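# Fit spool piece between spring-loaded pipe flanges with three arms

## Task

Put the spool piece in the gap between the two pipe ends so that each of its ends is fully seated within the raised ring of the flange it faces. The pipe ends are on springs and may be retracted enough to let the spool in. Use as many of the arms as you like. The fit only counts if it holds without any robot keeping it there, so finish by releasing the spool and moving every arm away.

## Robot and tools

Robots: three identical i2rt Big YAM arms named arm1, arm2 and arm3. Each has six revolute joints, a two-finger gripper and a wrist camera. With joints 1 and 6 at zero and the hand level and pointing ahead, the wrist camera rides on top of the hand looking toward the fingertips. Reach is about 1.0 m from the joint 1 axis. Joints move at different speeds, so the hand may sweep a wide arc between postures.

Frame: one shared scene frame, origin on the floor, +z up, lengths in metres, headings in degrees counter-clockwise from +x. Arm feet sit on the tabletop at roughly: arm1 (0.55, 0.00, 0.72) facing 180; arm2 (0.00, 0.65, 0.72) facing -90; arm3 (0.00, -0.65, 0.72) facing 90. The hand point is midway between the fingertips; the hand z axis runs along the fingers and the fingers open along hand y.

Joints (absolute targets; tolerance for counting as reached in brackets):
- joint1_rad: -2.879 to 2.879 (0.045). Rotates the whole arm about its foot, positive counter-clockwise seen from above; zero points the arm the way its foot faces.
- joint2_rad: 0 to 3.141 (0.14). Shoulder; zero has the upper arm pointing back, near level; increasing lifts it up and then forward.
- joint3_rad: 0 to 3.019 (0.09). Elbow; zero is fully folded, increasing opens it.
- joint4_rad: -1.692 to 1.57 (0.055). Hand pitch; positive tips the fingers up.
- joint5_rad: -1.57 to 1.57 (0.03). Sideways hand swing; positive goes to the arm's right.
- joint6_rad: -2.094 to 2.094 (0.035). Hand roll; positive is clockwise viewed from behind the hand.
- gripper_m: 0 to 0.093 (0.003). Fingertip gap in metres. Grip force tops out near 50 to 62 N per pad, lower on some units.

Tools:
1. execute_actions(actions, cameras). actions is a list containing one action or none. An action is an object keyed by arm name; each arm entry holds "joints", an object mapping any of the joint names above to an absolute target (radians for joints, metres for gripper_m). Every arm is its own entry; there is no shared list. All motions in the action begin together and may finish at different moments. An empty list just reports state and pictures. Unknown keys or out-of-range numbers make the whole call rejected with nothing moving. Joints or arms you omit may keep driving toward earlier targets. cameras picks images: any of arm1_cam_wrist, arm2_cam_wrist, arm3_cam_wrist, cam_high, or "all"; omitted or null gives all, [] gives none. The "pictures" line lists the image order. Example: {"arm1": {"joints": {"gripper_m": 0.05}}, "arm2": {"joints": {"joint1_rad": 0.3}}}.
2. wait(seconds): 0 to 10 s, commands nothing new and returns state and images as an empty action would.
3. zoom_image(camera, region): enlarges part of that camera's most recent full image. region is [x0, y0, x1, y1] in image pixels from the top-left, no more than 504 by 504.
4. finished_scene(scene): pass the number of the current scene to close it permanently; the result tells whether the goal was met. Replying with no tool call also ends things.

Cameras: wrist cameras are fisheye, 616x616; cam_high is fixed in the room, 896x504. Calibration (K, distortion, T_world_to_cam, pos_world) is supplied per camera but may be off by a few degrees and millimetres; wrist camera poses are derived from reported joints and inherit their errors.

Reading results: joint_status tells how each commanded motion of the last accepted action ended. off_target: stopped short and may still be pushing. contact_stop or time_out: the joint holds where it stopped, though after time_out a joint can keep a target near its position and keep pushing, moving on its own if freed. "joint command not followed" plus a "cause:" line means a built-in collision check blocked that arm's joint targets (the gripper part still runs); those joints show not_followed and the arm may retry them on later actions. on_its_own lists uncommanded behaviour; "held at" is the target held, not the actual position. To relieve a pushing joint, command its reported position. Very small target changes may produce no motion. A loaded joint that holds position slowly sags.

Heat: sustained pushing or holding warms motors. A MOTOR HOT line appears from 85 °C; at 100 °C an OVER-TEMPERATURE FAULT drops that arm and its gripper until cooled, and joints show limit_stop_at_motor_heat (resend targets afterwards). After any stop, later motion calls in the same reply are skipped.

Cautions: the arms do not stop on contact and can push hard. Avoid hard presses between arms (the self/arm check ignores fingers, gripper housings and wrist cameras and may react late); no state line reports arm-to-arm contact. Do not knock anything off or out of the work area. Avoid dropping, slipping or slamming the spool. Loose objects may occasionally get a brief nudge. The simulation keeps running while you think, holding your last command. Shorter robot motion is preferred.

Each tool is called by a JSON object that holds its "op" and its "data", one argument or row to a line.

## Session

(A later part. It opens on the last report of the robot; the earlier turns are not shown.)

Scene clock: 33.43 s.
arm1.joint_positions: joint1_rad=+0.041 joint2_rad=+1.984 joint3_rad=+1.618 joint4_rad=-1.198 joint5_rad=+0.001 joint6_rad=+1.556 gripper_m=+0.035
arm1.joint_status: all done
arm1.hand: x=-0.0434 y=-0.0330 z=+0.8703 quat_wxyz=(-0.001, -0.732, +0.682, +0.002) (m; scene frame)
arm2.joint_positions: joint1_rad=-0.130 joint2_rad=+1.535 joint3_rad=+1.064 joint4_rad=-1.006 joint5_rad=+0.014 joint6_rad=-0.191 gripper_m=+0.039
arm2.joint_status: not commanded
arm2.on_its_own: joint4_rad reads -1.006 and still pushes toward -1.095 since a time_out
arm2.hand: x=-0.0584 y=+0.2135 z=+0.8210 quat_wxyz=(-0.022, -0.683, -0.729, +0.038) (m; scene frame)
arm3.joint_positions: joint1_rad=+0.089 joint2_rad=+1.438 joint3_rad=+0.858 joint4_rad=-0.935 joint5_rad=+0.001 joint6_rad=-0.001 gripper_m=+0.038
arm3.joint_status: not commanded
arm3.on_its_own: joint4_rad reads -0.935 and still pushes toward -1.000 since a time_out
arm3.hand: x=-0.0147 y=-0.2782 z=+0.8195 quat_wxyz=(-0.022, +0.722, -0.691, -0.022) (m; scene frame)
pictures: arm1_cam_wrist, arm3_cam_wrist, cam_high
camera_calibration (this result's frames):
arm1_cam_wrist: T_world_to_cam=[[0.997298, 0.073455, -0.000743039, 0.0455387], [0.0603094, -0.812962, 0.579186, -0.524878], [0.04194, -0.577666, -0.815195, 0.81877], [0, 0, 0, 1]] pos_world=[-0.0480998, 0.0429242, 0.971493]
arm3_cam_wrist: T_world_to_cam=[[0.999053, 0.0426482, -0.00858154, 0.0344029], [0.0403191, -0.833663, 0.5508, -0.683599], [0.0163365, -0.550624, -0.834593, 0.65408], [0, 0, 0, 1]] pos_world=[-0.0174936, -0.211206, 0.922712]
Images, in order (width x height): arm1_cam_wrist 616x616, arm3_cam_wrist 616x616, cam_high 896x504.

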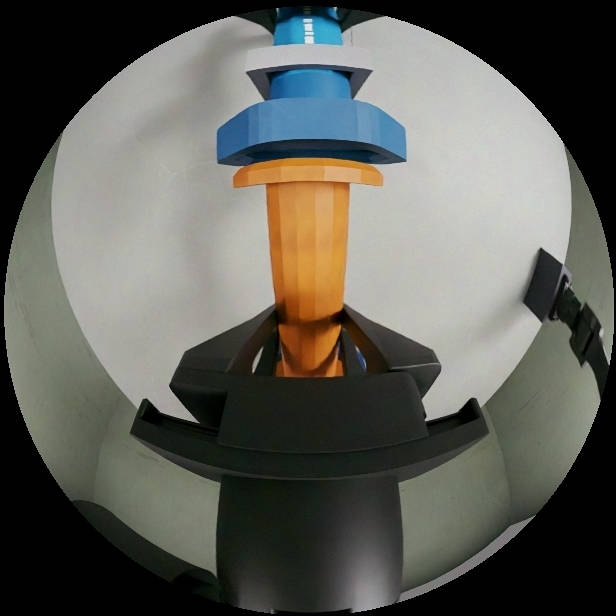

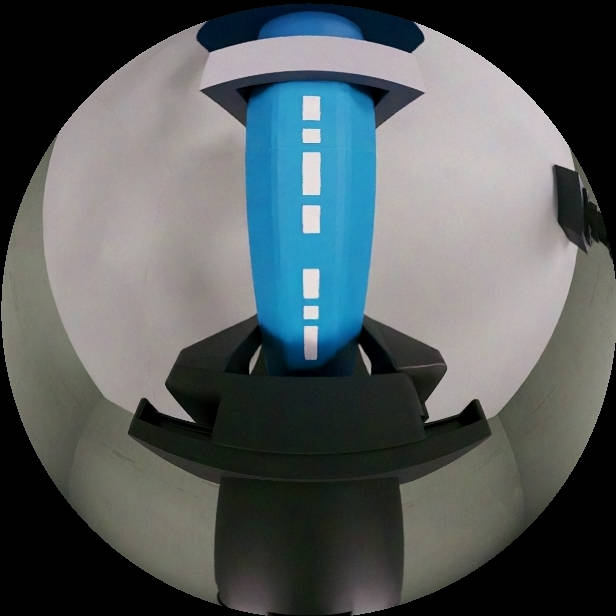

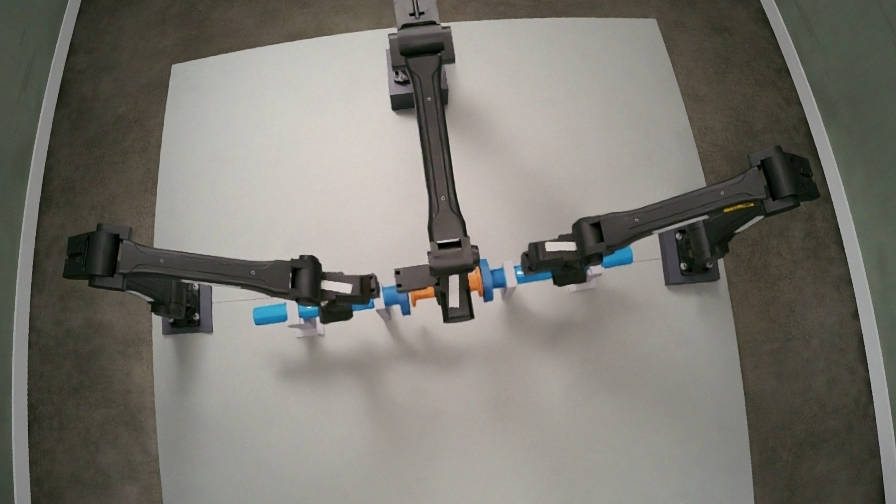

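{"op": "execute_actions", "data": {
  "actions": [
    {"arm1":{"joints":{"joint2_rad":2.002,"joint3_rad":1.589,"joint4_rad":-1.142}}}
  ],
  "cameras": ["arm1_cam_wrist","cam_high","arm2_cam_wrist","arm3_cam_wrist"]
}}

{"op": "zoom_image", "data": {
  "camera": "arm1_cam_wrist",
  "region": [200, 10, 410, 220]
}}

{"op": "zoom_image", "data": {
  "camera": "cam_high",
  "region": [380, 240, 520, 330]
}}

Scene clock: 34.60 s.
arm1.joint_positions: joint1_rad=+0.041 joint2_rad=+1.997 joint3_rad=+1.586 joint4_rad=-1.150 joint5_rad=+0.001 joint6_rad=+1.556 gripper_m=+0.035
arm1.joint_status: all done
arm1.hand: x=-0.0419 y=-0.0328 z=+0.8515 quat_wxyz=(-0.002, -0.732, +0.682, +0.003) (m; scene frame)
arm2.joint_positions: joint1_rad=-0.130 joint2_rad=+1.535 joint3_rad=+1.064 joint4_rad=-1.006 joint5_rad=+0.014 joint6_rad=-0.191 gripper_m=+0.039
arm2.joint_status: not commanded
arm2.on_its_own: joint4_rad reads -1.006 and still pushes toward -1.095 since a time_out
arm2.hand: x=-0.0584 y=+0.2135 z=+0.8210 quat_wxyz=(-0.022, -0.683, -0.729, +0.038) (m; scene frame)
arm3.joint_positions: joint1_rad=+0.089 joint2_rad=+1.438 joint3_rad=+0.858 joint4_rad=-0.935 joint5_rad=+0.001 joint6_rad=-0.001 gripper_m=+0.038
arm3.joint_status: not commanded
arm3.on_its_own: joint4_rad reads -0.935 and still pushes toward -1.000 since a time_out
arm3.hand: x=-0.0147 y=-0.2782 z=+0.8195 quat_wxyz=(-0.022, +0.722, -0.691, -0.022) (m; scene frame)
pictures: arm1_cam_wrist, arm2_cam_wrist, arm3_cam_wrist, cam_high
camera_calibration (this result's frames):
arm1_cam_wrist: T_world_to_cam=[[0.997291, 0.0734592, -0.00379438, 0.0465631], [0.0620779, -0.812862, 0.579139, -0.513877], [0.0394588, -0.577806, -0.81522, 0.803366], [0, 0, 0, 1]] pos_world=[-0.0462364, 0.0430582, 0.952703]
arm2_cam_wrist: T_world_to_cam=[[-0.996563, -0.0823892, 0.00864391, -0.0467429], [-0.0659594, 0.852274, 0.51892, -0.608688], [-0.0501204, 0.516566, -0.854779, 0.708706], [0, 0, 0, 1]] pos_world=[-0.0512104, 0.148825, 0.922051]
arm3_cam_wrist: T_world_to_cam=[[0.999053, 0.0426482, -0.00858154, 0.0344029], [0.0403191, -0.833663, 0.5508, -0.683599], [0.0163365, -0.550624, -0.834593, 0.65408], [0, 0, 0, 1]] pos_world=[-0.0174936, -0.211206, 0.922712]
Images, in order (width x height): arm1_cam_wrist 616x616, arm2_cam_wrist 616x616, arm3_cam_wrist 616x616, cam_high 896x504.

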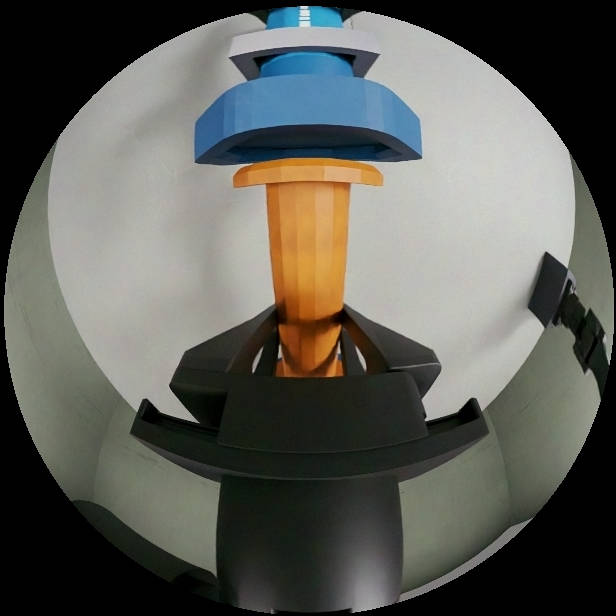

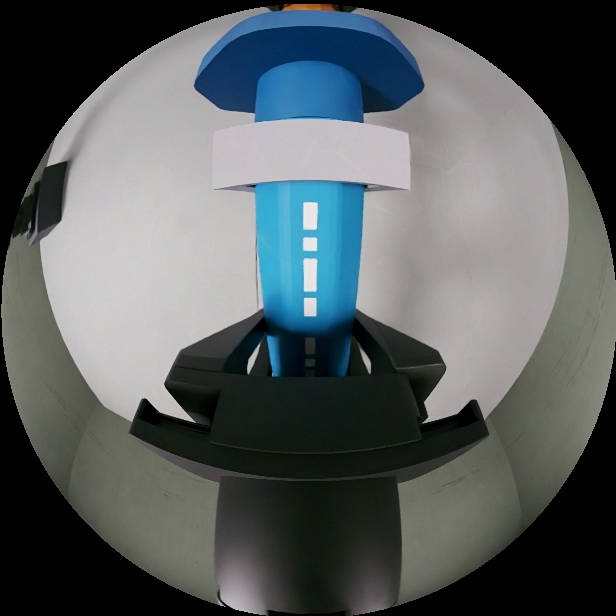

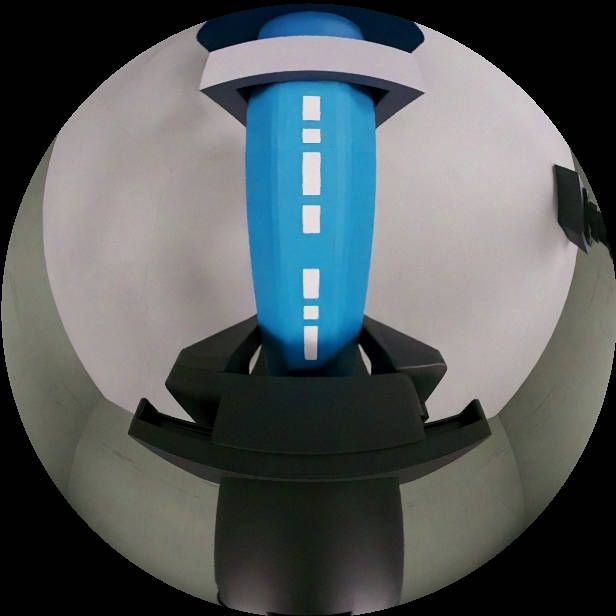

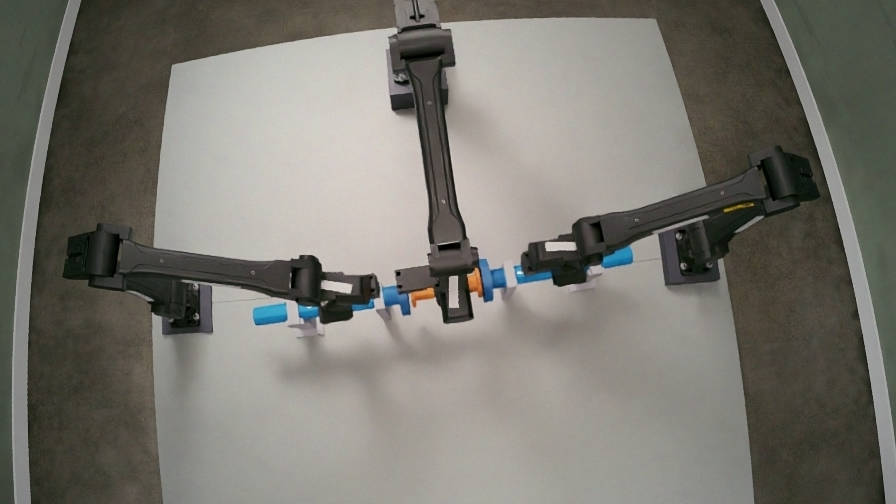

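Region (200, 10, 410, 220) of arm1_cam_wrist's 616x616 image, scaled by 2.400, with more detail than that image has.

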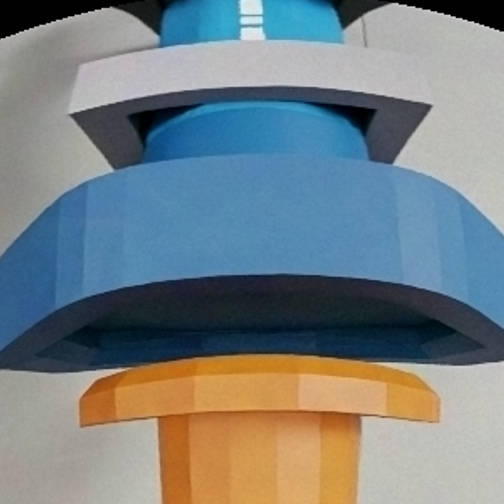

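Region (380, 240, 520, 330) of cam_high's 896x504 image, scaled by 3.600, with more detail than that image has; it fills the top 324 rows of this view, and the rest is white.

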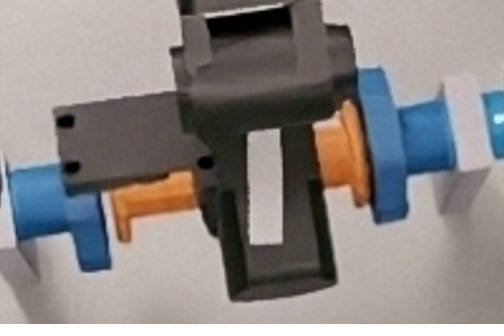

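{"op": "execute_actions", "data": {
  "actions": [
    {"arm1":{"joints":{"joint2_rad":2.012}}}
  ],
  "cameras": ["arm1_cam_wrist","cam_high"]
}}

{"op": "zoom_image", "data": {
  "camera": "arm1_cam_wrist",
  "region": [170, 10, 450, 220]
}}

{"op": "zoom_image", "data": {
  "camera": "cam_high",
  "region": [455, 250, 515, 310]
}}

Scene clock: 35.70 s.
arm1.joint_positions: joint1_rad=+0.041 joint2_rad=+2.000 joint3_rad=+1.586 joint4_rad=-1.150 joint5_rad=+0.001 joint6_rad=+1.556 gripper_m=+0.035
arm1.joint_status: all done
arm1.hand: x=-0.0416 y=-0.0328 z=+0.8497 quat_wxyz=(-0.001, -0.732, +0.682, +0.002) (m; scene frame)
arm2.joint_positions: joint1_rad=-0.130 joint2_rad=+1.535 joint3_rad=+1.064 joint4_rad=-1.006 joint5_rad=+0.014 joint6_rad=-0.191 gripper_m=+0.039
arm2.joint_status: not commanded
arm2.on_its_own: joint4_rad reads -1.006 and still pushes toward -1.095 since a time_out
arm2.hand: x=-0.0584 y=+0.2135 z=+0.8210 quat_wxyz=(-0.022, -0.683, -0.729, +0.038) (m; scene frame)
arm3.joint_positions: joint1_rad=+0.089 joint2_rad=+1.438 joint3_rad=+0.858 joint4_rad=-0.935 joint5_rad=+0.001 joint6_rad=-0.001 gripper_m=+0.038
arm3.joint_status: not commanded
arm3.on_its_own: joint4_rad reads -0.935 and still pushes toward -1.000 since a time_out
arm3.hand: x=-0.0147 y=-0.2782 z=+0.8195 quat_wxyz=(-0.022, +0.722, -0.691, -0.022) (m; scene frame)
pictures: arm1_cam_wrist, cam_high
camera_calibration (this result's frames):
arm1_cam_wrist: T_world_to_cam=[[0.997298, 0.073455, -0.000743039, 0.0437074], [0.0603094, -0.812962, 0.579186, -0.512987], [0.04194, -0.577666, -0.815195, 0.802033], [0, 0, 0, 1]] pos_world=[-0.0462887, 0.0430579, 0.950961]
Images, in order (width x height): arm1_cam_wrist 616x616, cam_high 896x504.

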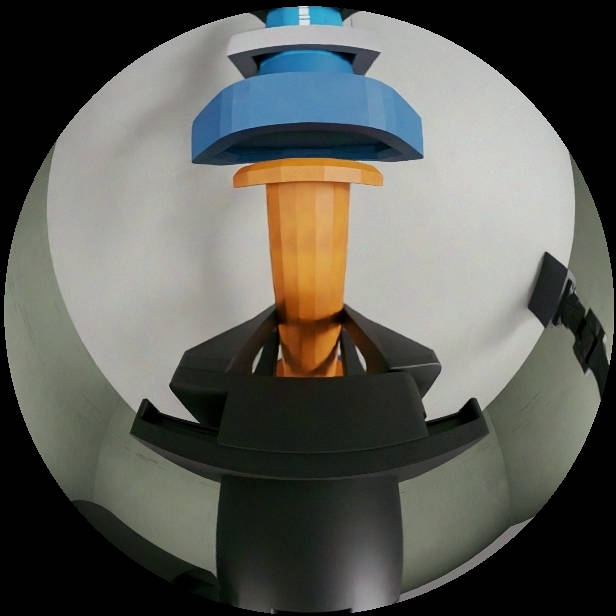

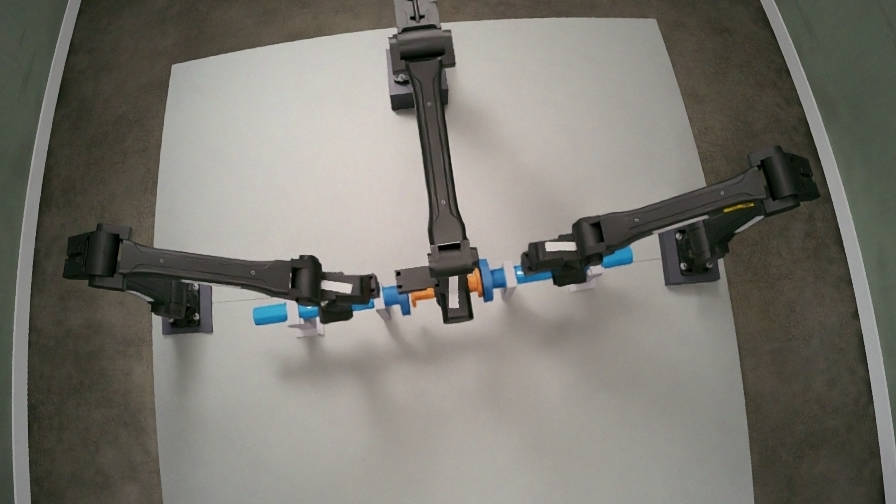

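Region (170, 10, 450, 220) of arm1_cam_wrist's 616x616 image, scaled by 1.800, with more detail than that image has; it fills the top 378 rows of this view, and the rest is white.

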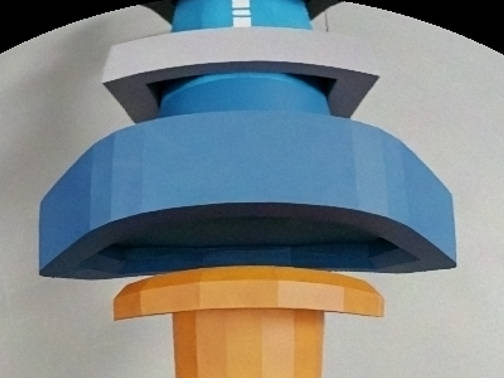

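Region (455, 250, 515, 310) of cam_high's 896x504 image, scaled by 8.400, with more detail than that image has.

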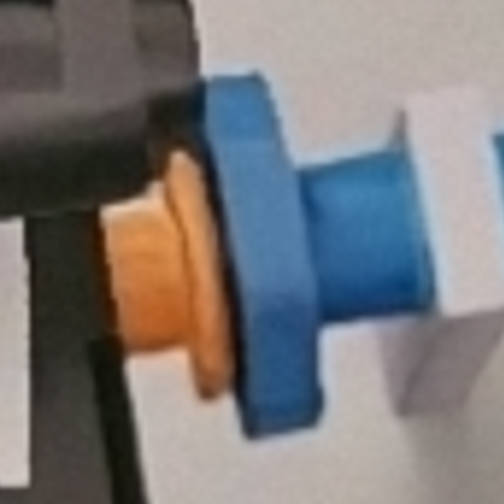

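{"op": "execute_actions", "data": {
  "actions": [
    {"arm2":{"joints":{"joint2_rad":1.585,"joint3_rad":1.13,"joint4_rad":-1.05}},"arm3":{"joints":{"joint2_rad":1.49,"joint3_rad":0.92,"joint4_rad":-0.975}}}
  ]
}}

{"op": "zoom_image", "data": {
  "camera": "cam_high",
  "region": [380, 240, 520, 330]
}}

{"op": "zoom_image", "data": {
  "camera": "arm1_cam_wrist",
  "region": [170, 10, 450, 220]
}}

Scene clock: 36.83 s.
arm1.joint_positions: joint1_rad=+0.039 joint2_rad=+2.000 joint3_rad=+1.586 joint4_rad=-1.150 joint5_rad=+0.007 joint6_rad=+1.554 gripper_m=+0.035
arm1.joint_status: not commanded
arm1.hand: x=-0.0418 y=-0.0302 z=+0.8497 quat_wxyz=(+0.002, -0.732, +0.682, +0.005) (m; scene frame)
arm2.joint_positions: joint1_rad=-0.130 joint2_rad=+1.568 joint3_rad=+1.103 joint4_rad=-1.013 joint5_rad=+0.005 joint6_rad=-0.190 gripper_m=+0.039
arm2.joint_status: all done
arm2.hand: x=-0.0584 y=+0.2003 z=+0.8205 quat_wxyz=(-0.025, -0.683, -0.729, +0.034) (m; scene frame)
arm3.joint_positions: joint1_rad=+0.088 joint2_rad=+1.473 joint3_rad=+0.898 joint4_rad=-0.945 joint5_rad=+0.002 joint6_rad=-0.006 gripper_m=+0.038
arm3.joint_status: all done
arm3.hand: x=-0.0150 y=-0.2652 z=+0.8199 quat_wxyz=(-0.020, +0.723, -0.690, -0.020) (m; scene frame)
pictures: arm1_cam_wrist, arm2_cam_wrist, arm3_cam_wrist, cam_high
camera_calibration (this result's frames):
arm1_cam_wrist: T_world_to_cam=[[0.9973, 0.0734338, -0.000619085, 0.0435498], [0.0604765, -0.816488, 0.574187, -0.506699], [0.0416592, -0.572674, -0.818724, 0.806701], [0, 0, 0, 1]] pos_world=[-0.0463954, 0.0450652, 0.951433]
arm2_cam_wrist: T_world_to_cam=[[-0.996656, -0.0816994, -0.00117248, -0.0399312], [-0.0704493, 0.85197, 0.51883, -0.597273], [-0.0413892, 0.517178, -0.854876, 0.715587], [0, 0, 0, 1]] pos_world=[-0.0522575, 0.13551, 0.921575]
arm3_cam_wrist: T_world_to_cam=[[0.998892, 0.0463802, -0.00797596, 0.0346687], [0.0429836, -0.830142, 0.555893, -0.676221], [0.0191613, -0.55562, -0.831216, 0.65759], [0, 0, 0, 1]] pos_world=[-0.0181641, -0.197597, 0.922782]
Images, in order (width x height): arm1_cam_wrist 616x616, arm2_cam_wrist 616x616, arm3_cam_wrist 616x616, cam_high 896x504.

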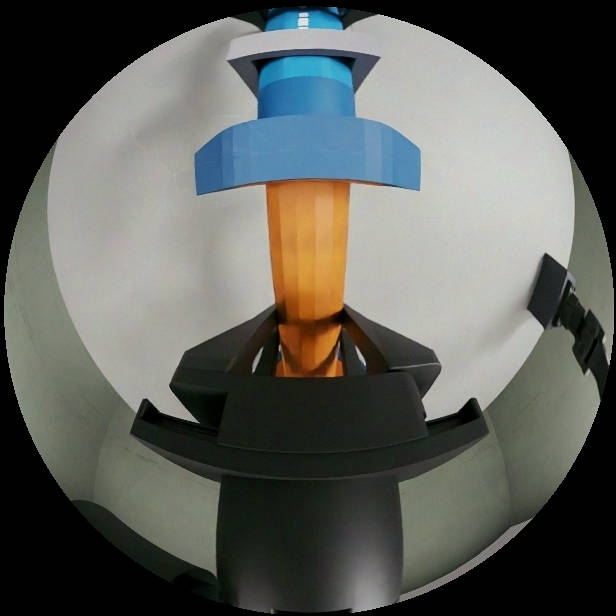

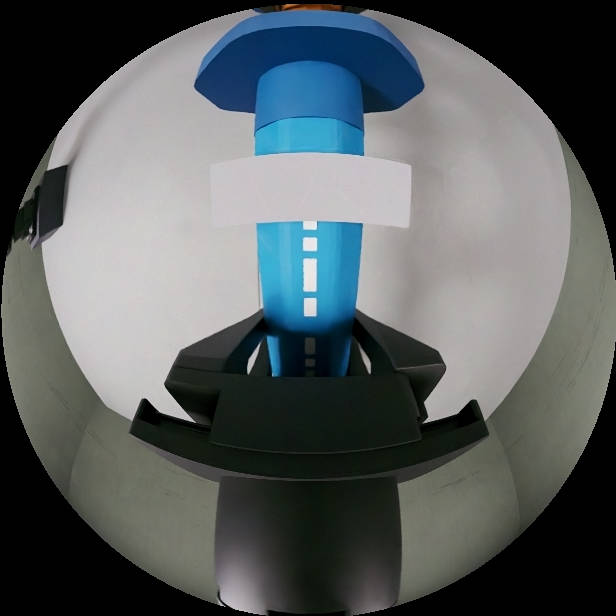

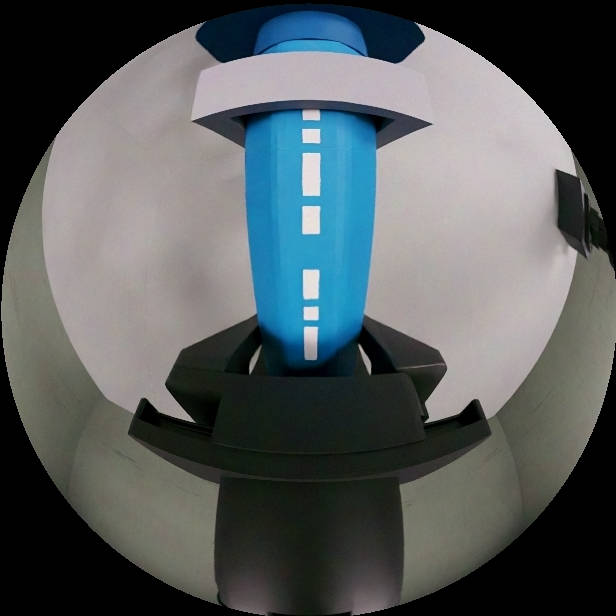

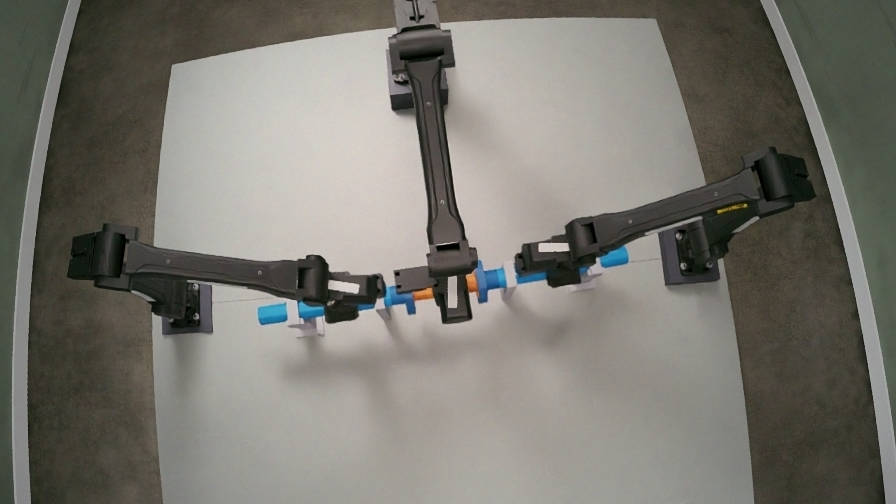

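Region (380, 240, 520, 330) of cam_high's 896x504 image, scaled by 3.600, with more detail than that image has; it fills the top 324 rows of this view, and the rest is white.

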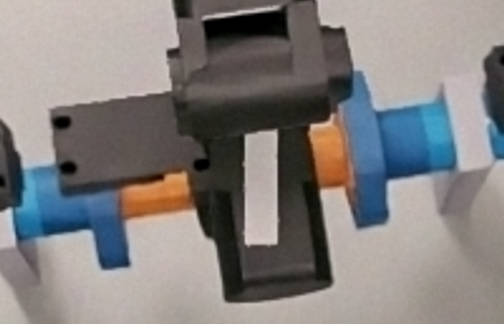

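Region (170, 10, 450, 220) of arm1_cam_wrist's 616x616 image, scaled by 1.800, with more detail than that image has; it fills the top 378 rows of this view, and the rest is white.

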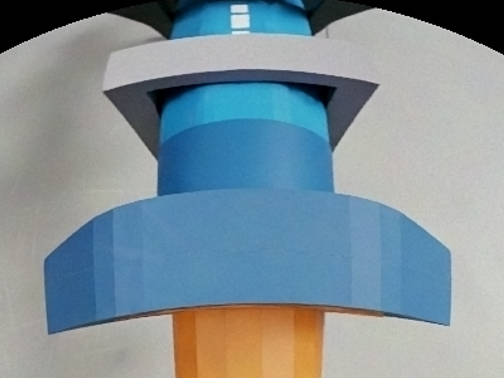

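{"op": "execute_actions", "data": {
  "actions": [
    {"arm1":{"joints":{"gripper_m":0.075}},"arm2":{"joints":{"joint2_rad":1.568,"joint3_rad":1.103,"joint4_rad":-1.03,"gripper_m":0.075}},"arm3":{"joints":{"joint2_rad":1.473,"joint3_rad":0.898,"joint4_rad":-0.96,"gripper_m":0.075}}}
  ]
}}

{"op": "zoom_image", "data": {
  "camera": "cam_high",
  "region": [380, 240, 520, 330]
}}

Scene clock: 37.93 s.
arm1.joint_positions: joint1_rad=+0.039 joint2_rad=+2.000 joint3_rad=+1.586 joint4_rad=-1.150 joint5_rad=+0.002 joint6_rad=+1.554 gripper_m=+0.075
arm1.joint_status: all done
arm1.hand: x=-0.0418 y=-0.0315 z=+0.8497 quat_wxyz=(+0.000, -0.732, +0.681, +0.003) (m; scene frame)
arm2.joint_positions: joint1_rad=-0.130 joint2_rad=+1.568 joint3_rad=+1.103 joint4_rad=-1.019 joint5_rad=+0.004 joint6_rad=-0.189 gripper_m=+0.075
arm2.joint_status: all done
arm2.hand: x=-0.0580 y=+0.2017 z=+0.8203 quat_wxyz=(-0.024, -0.684, -0.729, +0.031) (m; scene frame)
arm3.joint_positions: joint1_rad=+0.088 joint2_rad=+1.474 joint3_rad=+0.897 joint4_rad=-0.952 joint5_rad=+0.002 joint6_rad=-0.006 gripper_m=+0.075
arm3.joint_status: all done
arm3.hand: x=-0.0149 y=-0.2676 z=+0.8192 quat_wxyz=(-0.017, +0.723, -0.690, -0.016) (m; scene frame)
pictures: arm1_cam_wrist, arm2_cam_wrist, arm3_cam_wrist, cam_high
camera_calibration (this result's frames):
arm1_cam_wrist: T_world_to_cam=[[0.997242, 0.0742125, -0.00109737, 0.0440984], [0.0611806, -0.813574, 0.578234, -0.51108], [0.0420194, -0.576706, -0.81587, 0.803412], [0, 0, 0, 1]] pos_world=[-0.0464674, 0.0442588, 0.951052]
arm2_cam_wrist: T_world_to_cam=[[-0.996673, -0.0814311, -0.00357288, -0.0375167], [-0.0712357, 0.848907, 0.523719, -0.601865], [-0.039614, 0.522231, -0.851883, 0.711373], [0, 0, 0, 1]] pos_world=[-0.0520858, 0.136372, 0.921081]
arm3_cam_wrist: T_world_to_cam=[[0.998895, 0.0463119, -0.00802283, 0.034696], [0.0427837, -0.825237, 0.563164, -0.682457], [0.0194605, -0.562885, -0.826306, 0.649683], [0, 0, 0, 1]] pos_world=[-0.0181028, -0.199098, 0.921451]
Images, in order (width x height): arm1_cam_wrist 616x616, arm2_cam_wrist 616x616, arm3_cam_wrist 616x616, cam_high 896x504.

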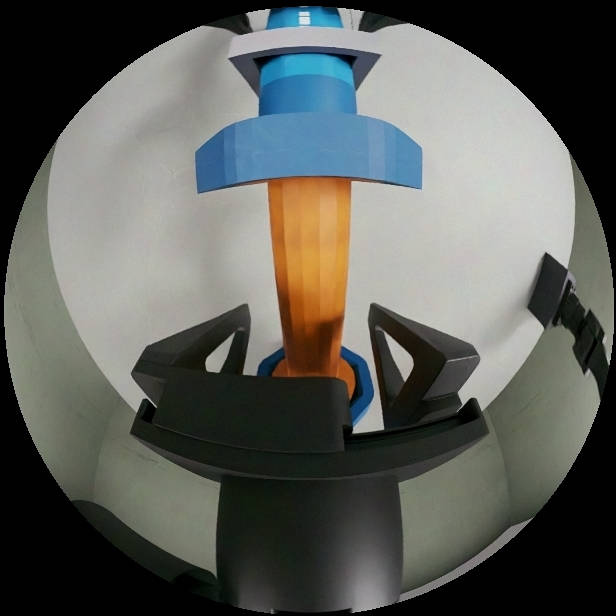

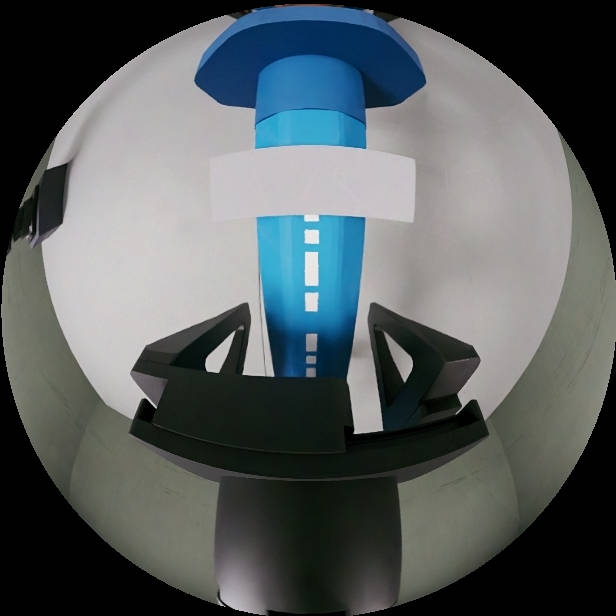

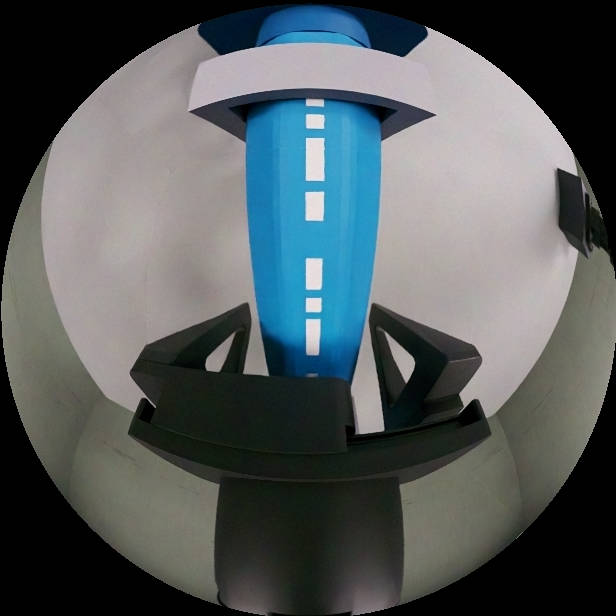

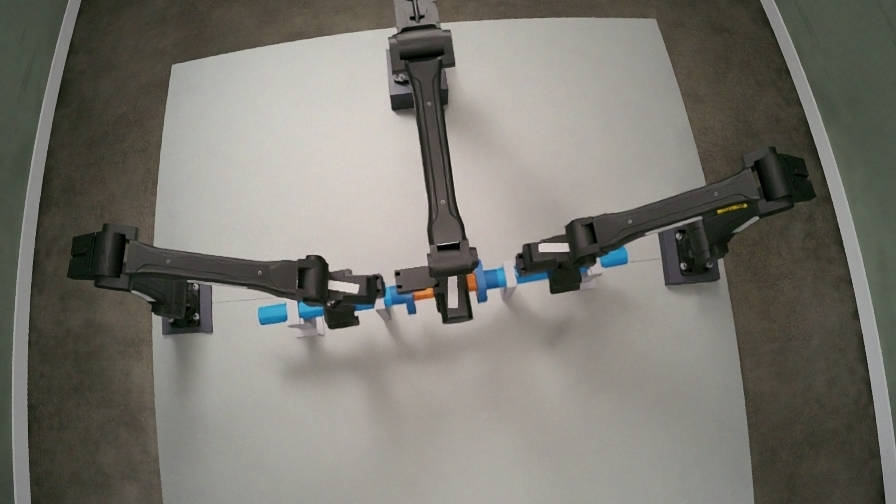

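Region (380, 240, 520, 330) of cam_high's 896x504 image, scaled by 3.600, with more detail than that image has; it fills the top 324 rows of this view, and the rest is white.

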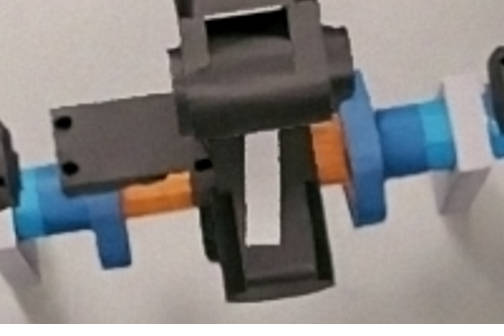

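{"op": "execute_actions", "data": {
  "actions": [
    {"arm1":{"joints":{"joint2_rad":1.83,"joint4_rad":-1.19}},"arm2":{"joints":{"joint2_rad":1.40,"joint4_rad":-1.06}},"arm3":{"joints":{"joint2_rad":1.30,"joint4_rad":-1.0}}}
  ],
  "cameras": ["cam_high"]
}}

Scene clock: 39.87 s.
arm1.joint_positions: joint1_rad=+0.039 joint2_rad=+1.812 joint3_rad=+1.583 joint4_rad=-1.183 joint5_rad=+0.002 joint6_rad=+1.554 gripper_m=+0.075
arm1.joint_status: all done
arm1.hand: x=-0.0388 y=-0.0315 z=+0.9556 quat_wxyz=(-0.055, -0.730, +0.679, +0.056) (m; scene frame)
arm2.joint_positions: joint1_rad=-0.130 joint2_rad=+1.392 joint3_rad=+1.099 joint4_rad=-1.050 joint5_rad=+0.004 joint6_rad=-0.189 gripper_m=+0.075
arm2.joint_status: all done
arm2.hand: x=-0.0574 y=+0.2099 z=+0.8930 quat_wxyz=(-0.065, -0.680, -0.725, +0.088) (m; scene frame)
arm3.joint_positions: joint1_rad=+0.088 joint2_rad=+1.291 joint3_rad=+0.892 joint4_rad=-0.993 joint5_rad=+0.002 joint6_rad=-0.006 gripper_m=+0.075
arm3.joint_status: all done
arm3.hand: x=-0.0147 y=-0.2729 z=+0.8820 quat_wxyz=(-0.064, +0.720, -0.688, -0.065) (m; scene frame)
pictures: cam_high
Images, in order (width x height): cam_high 896x504.

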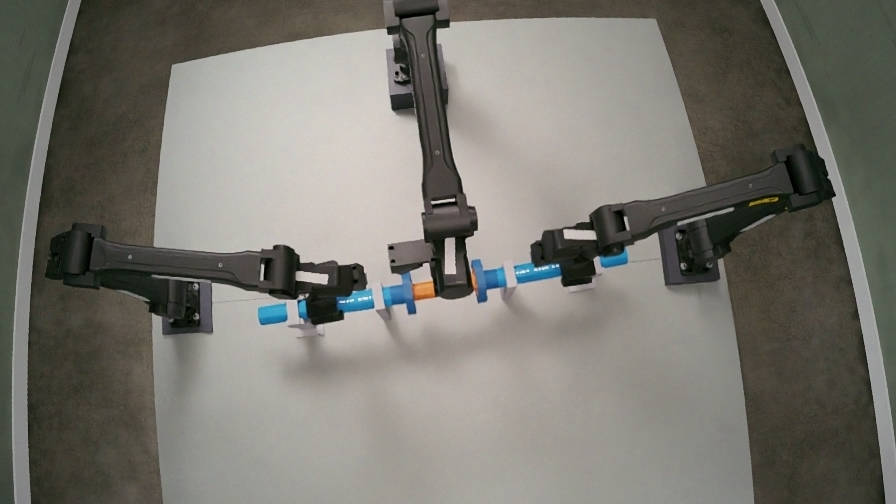

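All fingers are now above the pipes, so the arms can retreat clear.

{"op": "execute_actions", "data": {
  "actions": [
    {"arm1":{"joints":{"joint2_rad":1.3,"joint3_rad":1.3,"joint4_rad":-1.25}},"arm2":{"joints":{"joint2_rad":1.1,"joint3_rad":1.1,"joint4_rad":-1.2}},"arm3":{"joints":{"joint2_rad":1.0,"joint3_rad":0.95,"joint4_rad":-1.2}}}
  ]
}}

{"op": "zoom_image", "data": {
  "camera": "cam_high",
  "region": [380, 240, 520, 330]
}}

Scene clock: 41.57 s.
arm1.joint_positions: joint1_rad=+0.039 joint2_rad=+1.293 joint3_rad=+1.305 joint4_rad=-1.246 joint5_rad=+0.002 joint6_rad=+1.554 gripper_m=+0.075
arm1.joint_status: all done
arm1.hand: x=+0.1035 y=-0.0240 z=+1.0889 quat_wxyz=(-0.119, -0.722, +0.672, +0.117) (m; scene frame)
arm2.joint_positions: joint1_rad=-0.130 joint2_rad=+1.088 joint3_rad=+1.093 joint4_rad=-1.190 joint5_rad=+0.004 joint6_rad=-0.189 gripper_m=+0.075
arm2.joint_status: all done
arm2.hand: x=-0.0503 y=+0.2705 z=+0.9994 quat_wxyz=(-0.111, -0.672, -0.716, +0.152) (m; scene frame)
arm3.joint_positions: joint1_rad=+0.088 joint2_rad=+0.995 joint3_rad=+0.908 joint4_rad=-1.193 joint5_rad=+0.002 joint6_rad=-0.006 gripper_m=+0.075
arm3.joint_status: all done
arm3.hand: x=-0.0124 y=-0.3277 z=+0.9757 quat_wxyz=(-0.103, +0.715, -0.683, -0.106) (m; scene frame)
pictures: arm1_cam_wrist, arm2_cam_wrist, arm3_cam_wrist, cam_high
camera_calibration (this result's frames):
arm1_cam_wrist: T_world_to_cam=[[0.942864, 0.0717447, -0.325361, 0.257585], [0.248056, -0.803102, 0.541752, -0.631548], [-0.22243, -0.591507, -0.775013, 0.979306], [0, 0, 0, 1]] pos_world=[0.131619, 0.0535881, 1.18493]
arm2_cam_wrist: T_world_to_cam=[[-0.995788, -0.0718828, 0.056914, -0.0865867], [-0.0551481, 0.965491, 0.25453, -0.515135], [-0.0732464, 0.25032, -0.965389, 1.01365], [0, 0, 0, 1]] pos_world=[-0.0403842, 0.237396, 1.11462]
arm3_cam_wrist: T_world_to_cam=[[0.998823, 0.0480812, -0.00646486, 0.0352973], [0.0474023, -0.938869, 0.340995, -0.640673], [0.0103258, -0.3409, -0.940043, 0.928687], [0, 0, 0, 1]] pos_world=[-0.0144757, -0.286617, 1.0917]
Images, in order (width x height): arm1_cam_wrist 616x616, arm2_cam_wrist 616x616, arm3_cam_wrist 616x616, cam_high 896x504.

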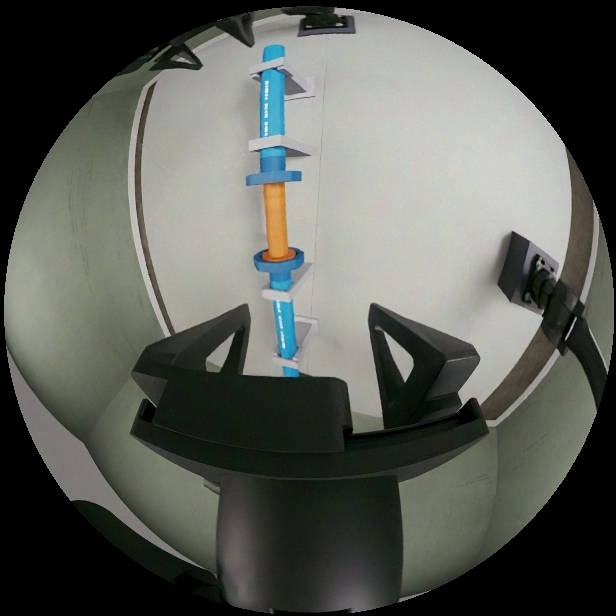

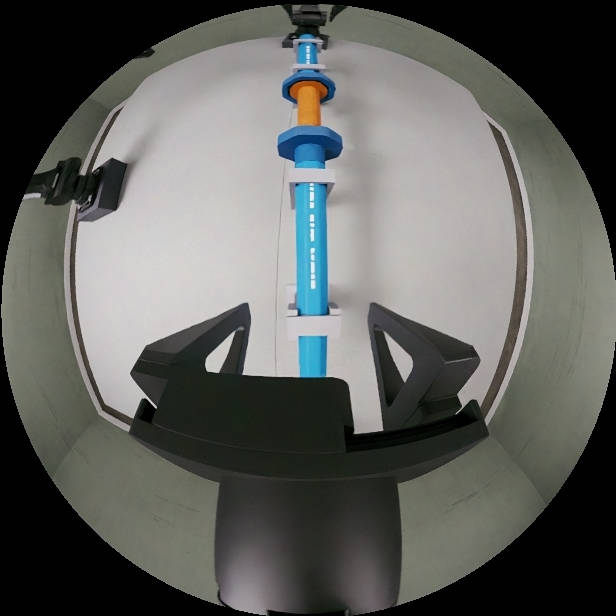

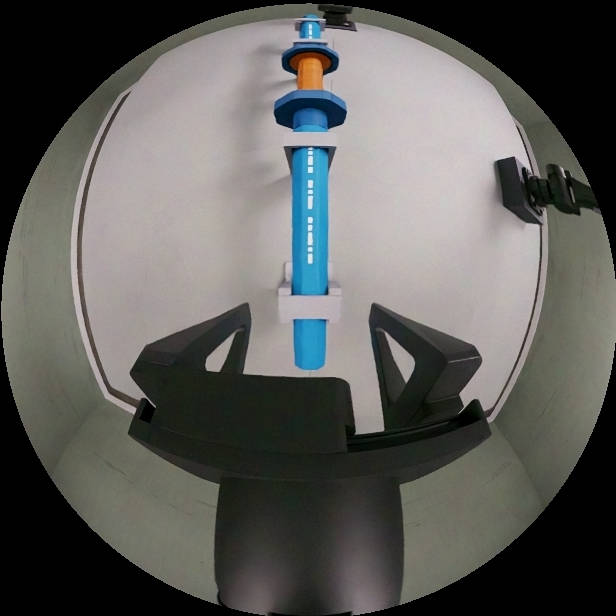

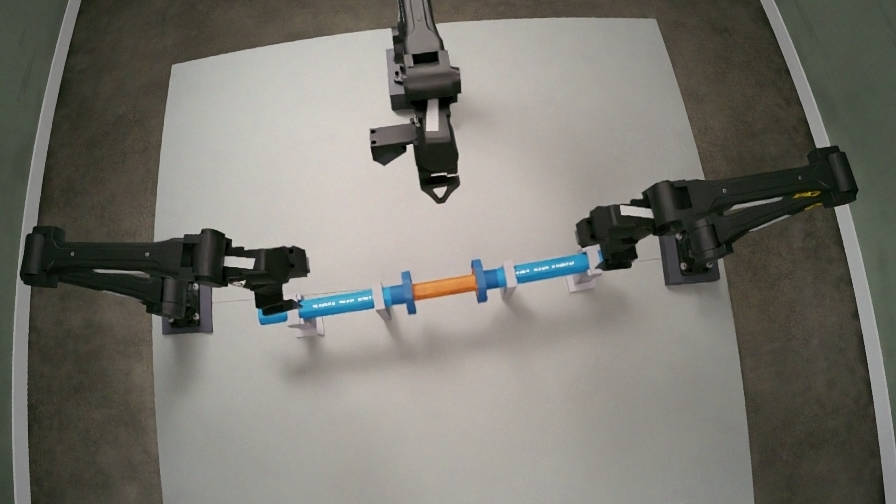

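Region (380, 240, 520, 330) of cam_high's 896x504 image, scaled by 3.600, with more detail than that image has; it fills the top 324 rows of this view, and the rest is white.

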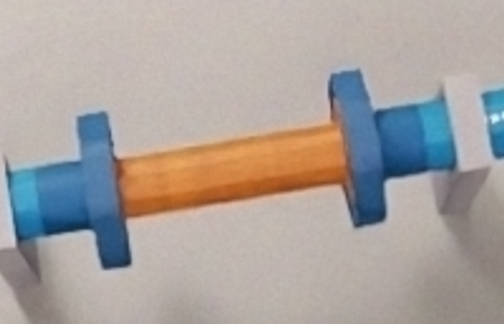

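The spool is seated inside both rings, and all three arms have let go and moved clear.

{"op": "finished_scene", "data": {
  "scene": 2
}}

The scene is finished: the task was done.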